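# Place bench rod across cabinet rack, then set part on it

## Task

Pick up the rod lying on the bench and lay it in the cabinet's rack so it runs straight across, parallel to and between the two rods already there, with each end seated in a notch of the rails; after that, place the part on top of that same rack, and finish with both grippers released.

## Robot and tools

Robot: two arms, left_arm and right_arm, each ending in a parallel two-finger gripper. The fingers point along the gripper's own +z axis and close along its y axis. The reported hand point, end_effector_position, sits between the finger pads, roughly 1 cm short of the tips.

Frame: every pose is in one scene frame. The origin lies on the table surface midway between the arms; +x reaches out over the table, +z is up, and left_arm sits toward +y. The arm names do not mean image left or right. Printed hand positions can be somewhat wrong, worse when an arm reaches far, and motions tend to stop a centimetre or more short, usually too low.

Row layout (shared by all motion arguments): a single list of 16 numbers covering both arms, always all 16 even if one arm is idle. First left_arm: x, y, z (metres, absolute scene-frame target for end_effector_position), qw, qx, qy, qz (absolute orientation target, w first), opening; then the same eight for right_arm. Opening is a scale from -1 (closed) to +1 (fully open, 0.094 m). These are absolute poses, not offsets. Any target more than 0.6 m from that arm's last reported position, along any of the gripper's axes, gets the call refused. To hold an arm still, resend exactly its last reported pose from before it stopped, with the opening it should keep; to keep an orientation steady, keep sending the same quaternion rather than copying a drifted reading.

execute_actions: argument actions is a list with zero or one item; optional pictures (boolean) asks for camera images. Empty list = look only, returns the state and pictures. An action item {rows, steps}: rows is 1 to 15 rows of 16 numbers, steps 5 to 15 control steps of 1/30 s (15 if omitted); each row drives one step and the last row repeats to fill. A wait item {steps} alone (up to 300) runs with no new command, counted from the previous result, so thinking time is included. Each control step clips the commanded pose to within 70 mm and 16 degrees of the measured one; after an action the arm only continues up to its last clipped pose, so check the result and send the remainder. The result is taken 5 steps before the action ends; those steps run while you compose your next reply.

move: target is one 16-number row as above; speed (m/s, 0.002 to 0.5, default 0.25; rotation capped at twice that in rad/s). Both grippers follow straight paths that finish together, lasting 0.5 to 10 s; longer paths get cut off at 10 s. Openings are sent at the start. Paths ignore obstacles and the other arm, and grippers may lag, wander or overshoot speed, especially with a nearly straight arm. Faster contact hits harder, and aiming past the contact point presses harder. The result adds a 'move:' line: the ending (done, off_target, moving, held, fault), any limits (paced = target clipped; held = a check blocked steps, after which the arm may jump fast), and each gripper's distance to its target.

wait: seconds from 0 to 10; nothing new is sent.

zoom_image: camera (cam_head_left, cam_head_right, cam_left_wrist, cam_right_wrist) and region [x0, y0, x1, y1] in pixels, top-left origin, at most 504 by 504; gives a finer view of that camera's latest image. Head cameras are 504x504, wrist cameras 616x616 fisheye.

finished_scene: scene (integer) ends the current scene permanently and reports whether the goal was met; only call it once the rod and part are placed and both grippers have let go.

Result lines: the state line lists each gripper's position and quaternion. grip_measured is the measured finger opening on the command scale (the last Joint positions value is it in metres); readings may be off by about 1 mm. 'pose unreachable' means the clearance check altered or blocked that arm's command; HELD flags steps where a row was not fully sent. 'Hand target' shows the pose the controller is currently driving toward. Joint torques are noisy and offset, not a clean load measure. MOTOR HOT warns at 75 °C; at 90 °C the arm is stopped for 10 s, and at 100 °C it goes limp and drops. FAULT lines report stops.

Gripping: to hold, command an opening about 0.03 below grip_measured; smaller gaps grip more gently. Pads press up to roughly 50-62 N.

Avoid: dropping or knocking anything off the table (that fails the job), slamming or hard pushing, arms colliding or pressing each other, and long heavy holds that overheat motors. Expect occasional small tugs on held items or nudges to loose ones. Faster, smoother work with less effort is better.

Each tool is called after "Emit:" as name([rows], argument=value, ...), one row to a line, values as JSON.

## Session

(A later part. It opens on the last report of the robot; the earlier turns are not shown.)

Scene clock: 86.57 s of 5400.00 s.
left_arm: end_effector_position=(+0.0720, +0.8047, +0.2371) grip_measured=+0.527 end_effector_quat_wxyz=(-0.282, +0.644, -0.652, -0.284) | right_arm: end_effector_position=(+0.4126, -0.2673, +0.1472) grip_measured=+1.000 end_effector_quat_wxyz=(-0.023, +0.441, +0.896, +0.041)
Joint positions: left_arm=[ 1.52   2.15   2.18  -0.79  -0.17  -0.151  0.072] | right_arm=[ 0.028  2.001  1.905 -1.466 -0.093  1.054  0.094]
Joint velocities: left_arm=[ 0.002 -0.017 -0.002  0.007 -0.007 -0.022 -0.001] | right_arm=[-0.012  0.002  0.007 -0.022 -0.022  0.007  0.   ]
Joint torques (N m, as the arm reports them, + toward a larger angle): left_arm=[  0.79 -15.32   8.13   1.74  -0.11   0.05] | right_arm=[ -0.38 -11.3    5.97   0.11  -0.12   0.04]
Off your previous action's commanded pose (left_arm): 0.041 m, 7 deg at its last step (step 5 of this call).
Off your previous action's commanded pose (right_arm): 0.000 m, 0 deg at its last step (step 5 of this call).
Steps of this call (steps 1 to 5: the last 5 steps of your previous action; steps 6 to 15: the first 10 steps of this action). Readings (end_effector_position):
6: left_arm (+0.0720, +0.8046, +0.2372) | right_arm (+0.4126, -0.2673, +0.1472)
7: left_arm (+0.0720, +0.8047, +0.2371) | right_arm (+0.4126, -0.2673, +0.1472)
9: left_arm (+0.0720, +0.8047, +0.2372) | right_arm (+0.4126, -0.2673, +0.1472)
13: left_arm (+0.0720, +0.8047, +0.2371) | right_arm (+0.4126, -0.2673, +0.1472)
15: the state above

Resting. Unload, release, retreat.

Emit:
execute_actions([
  {"rows":[[0.069,0.808,0.256,0.298,-0.642,0.640,0.296,0.48, 0.4126,-0.2673,0.1472,-0.023,0.441,0.896,0.041,1]],"steps":12},
])

Emit:
execute_actions([
  {"rows":[[0.069,0.808,0.256,0.298,-0.642,0.640,0.296,1, 0.4126,-0.2673,0.1472,-0.023,0.441,0.896,0.041,1]],"steps":15},
])

Emit:
move(target=[0.07,0.73,0.33,0.298,-0.642,0.640,0.296,1, 0.4126,-0.2673,0.1472,-0.023,0.441,0.896,0.041,1], speed=0.1)

Scene clock: 87.03 s of 5400.00 s.
left_arm: end_effector_position=(+0.0721, +0.8045, +0.2367) grip_measured=+0.527 end_effector_quat_wxyz=(-0.282, +0.644, -0.652, -0.283) | right_arm: end_effector_position=(+0.4126, -0.2673, +0.1472) grip_measured=+1.000 end_effector_quat_wxyz=(-0.023, +0.441, +0.896, +0.041)
Joint positions: left_arm=[ 1.52   2.15   2.179 -0.79  -0.169 -0.151  0.072] | right_arm=[ 0.028  2.001  1.905 -1.466 -0.093  1.054  0.094]
Joint velocities: left_arm=[ 0.007 -0.012 -0.007  0.022  0.051  0.007 -0.   ] | right_arm=[ 0.022 -0.007  0.002 -0.037 -0.022  0.037  0.   ]
Joint torques (N m, as the arm reports them, + toward a larger angle): left_arm=[  0.43 -13.42  10.67   1.27  -0.08  -0.01] | right_arm=[ -0.14 -11.22   5.87   0.11  -0.06  -0.03]
Off your previous action's commanded pose (left_arm): 0.033 m, 6 deg at its last step (step 5 of this call).
Off your previous action's commanded pose (right_arm): 0.000 m, 0 deg at its last step (step 5 of this call).
Steps of this call (steps 1 to 5: the last 5 steps of your previous action; steps 6 to 7: nothing new was sent; steps 8 to 14: the first 7 steps of this action). Readings (end_effector_position):
8: left_arm (+0.0720, +0.8046, +0.2368) | right_arm (+0.4126, -0.2673, +0.1472)
9: left_arm (+0.0721, +0.8046, +0.2368) | right_arm (+0.4126, -0.2673, +0.1472)
11: left_arm (+0.0721, +0.8045, +0.2367) | right_arm (+0.4126, -0.2673, +0.1472)
14: the state above

Scene clock: 87.53 s of 5400.00 s.
left_arm: end_effector_position=(+0.0720, +0.8045, +0.2367) grip_measured=+1.000 end_effector_quat_wxyz=(-0.282, +0.644, -0.652, -0.284) | right_arm: end_effector_position=(+0.4126, -0.2673, +0.1472) grip_measured=+1.000 end_effector_quat_wxyz=(-0.023, +0.441, +0.896, +0.041)
Joint positions: left_arm=[ 1.52   2.15   2.179 -0.79  -0.17  -0.151  0.094] | right_arm=[ 0.028  2.001  1.905 -1.466 -0.093  1.054  0.094]
Joint velocities: left_arm=[-0.007 -0.007  0.007 -0.007  0.007  0.037  0.   ] | right_arm=[ 0.022  0.002 -0.017 -0.066 -0.037 -0.007  0.   ]
Joint torques (N m, as the arm reports them, + toward a larger angle): left_arm=[  0.39 -13.39  10.64   1.27  -0.1   -0.02] | right_arm=[ -0.22 -11.28   5.9    0.08  -0.08   0.01]
Off your previous action's commanded pose (left_arm): 0.020 m, 3 deg at its last step (step 5 of this call).
Off your previous action's commanded pose (right_arm): 0.000 m, 0 deg at its last step (step 5 of this call).
Steps of this call (steps 1 to 5: the last 5 steps of your previous action; steps 6 to 15: the first 10 steps of this action). Readings (end_effector_position):
6: left_arm (+0.0720, +0.8045, +0.2367) | right_arm (+0.4126, -0.2673, +0.1472)
7: left_arm (+0.0720, +0.8045, +0.2367) | right_arm (+0.4126, -0.2673, +0.1472)
9: left_arm (+0.0720, +0.8045, +0.2367) | right_arm (+0.4126, -0.2673, +0.1472)
13: left_arm (+0.0720, +0.8045, +0.2367) | right_arm (+0.4126, -0.2673, +0.1472)
15: the state above

Scene clock: 89.50 s of 5400.00 s.
left_arm: end_effector_position=(+0.0683, +0.7356, +0.3128) grip_measured=+1.000 end_effector_quat_wxyz=(-0.288, +0.644, -0.647, -0.290) | right_arm: end_effector_position=(+0.4126, -0.2673, +0.1472) grip_measured=+1.000 end_effector_quat_wxyz=(-0.023, +0.441, +0.896, +0.041)
Joint positions: left_arm=[ 1.485  1.927  2.153 -0.973 -0.202 -0.177  0.094] | right_arm=[ 0.028  2.001  1.905 -1.466 -0.093  1.054  0.094]
Joint velocities: left_arm=[ 0.007  0.002 -0.012 -0.095  0.037 -0.051  0.   ] | right_arm=[ 0.012 -0.007 -0.017  0.037  0.037 -0.037  0.   ]
Joint torques (N m, as the arm reports them, + toward a larger angle): left_arm=[ -0.69 -11.85  10.04   1.11  -0.14  -0.1 ] | right_arm=[ -0.22 -11.27   5.89   0.13  -0.11  -0.05]
Hand target (left_arm): +0.071, +0.729, +0.329; -0.298, +0.643, -0.640, -0.296
Hand target (right_arm): +0.413, -0.267, +0.147; -0.023, +0.441, +0.896, +0.041
Off your previous action's commanded pose (left_arm): 0.020 m, 3 deg at its last step (step 5 of this call).
Off your previous action's commanded pose (right_arm): 0.000 m, 0 deg at its last step (step 5 of this call).
Off the commanded pose (left_arm): 0.018 m, 2 deg.
Off the commanded pose (right_arm): 0.000 m, 0 deg.
Kept back: nothing.
move: off_target (left_arm)

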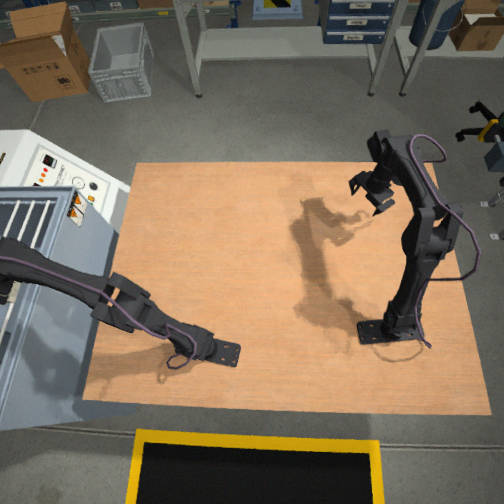

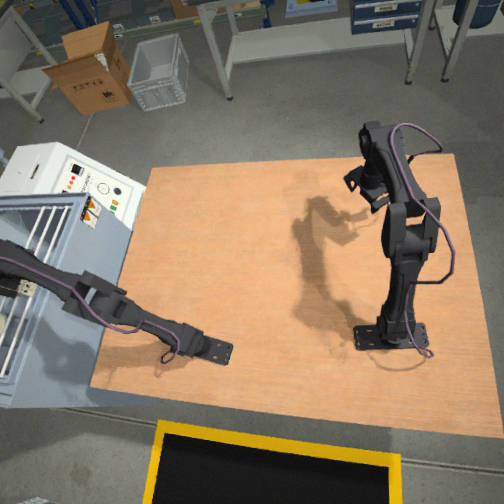

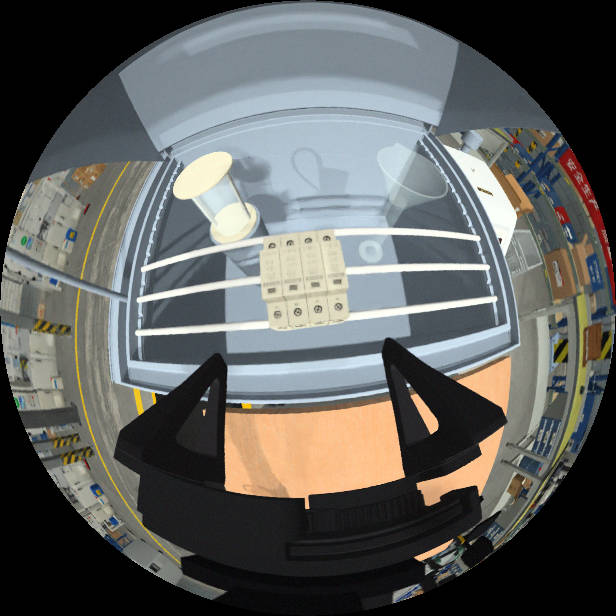

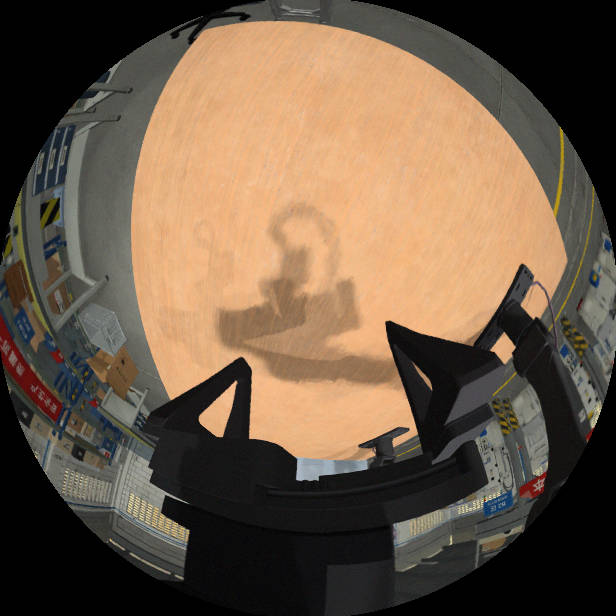

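Emit:
finished_scene(scene=1)

The scene is finished: the task was done.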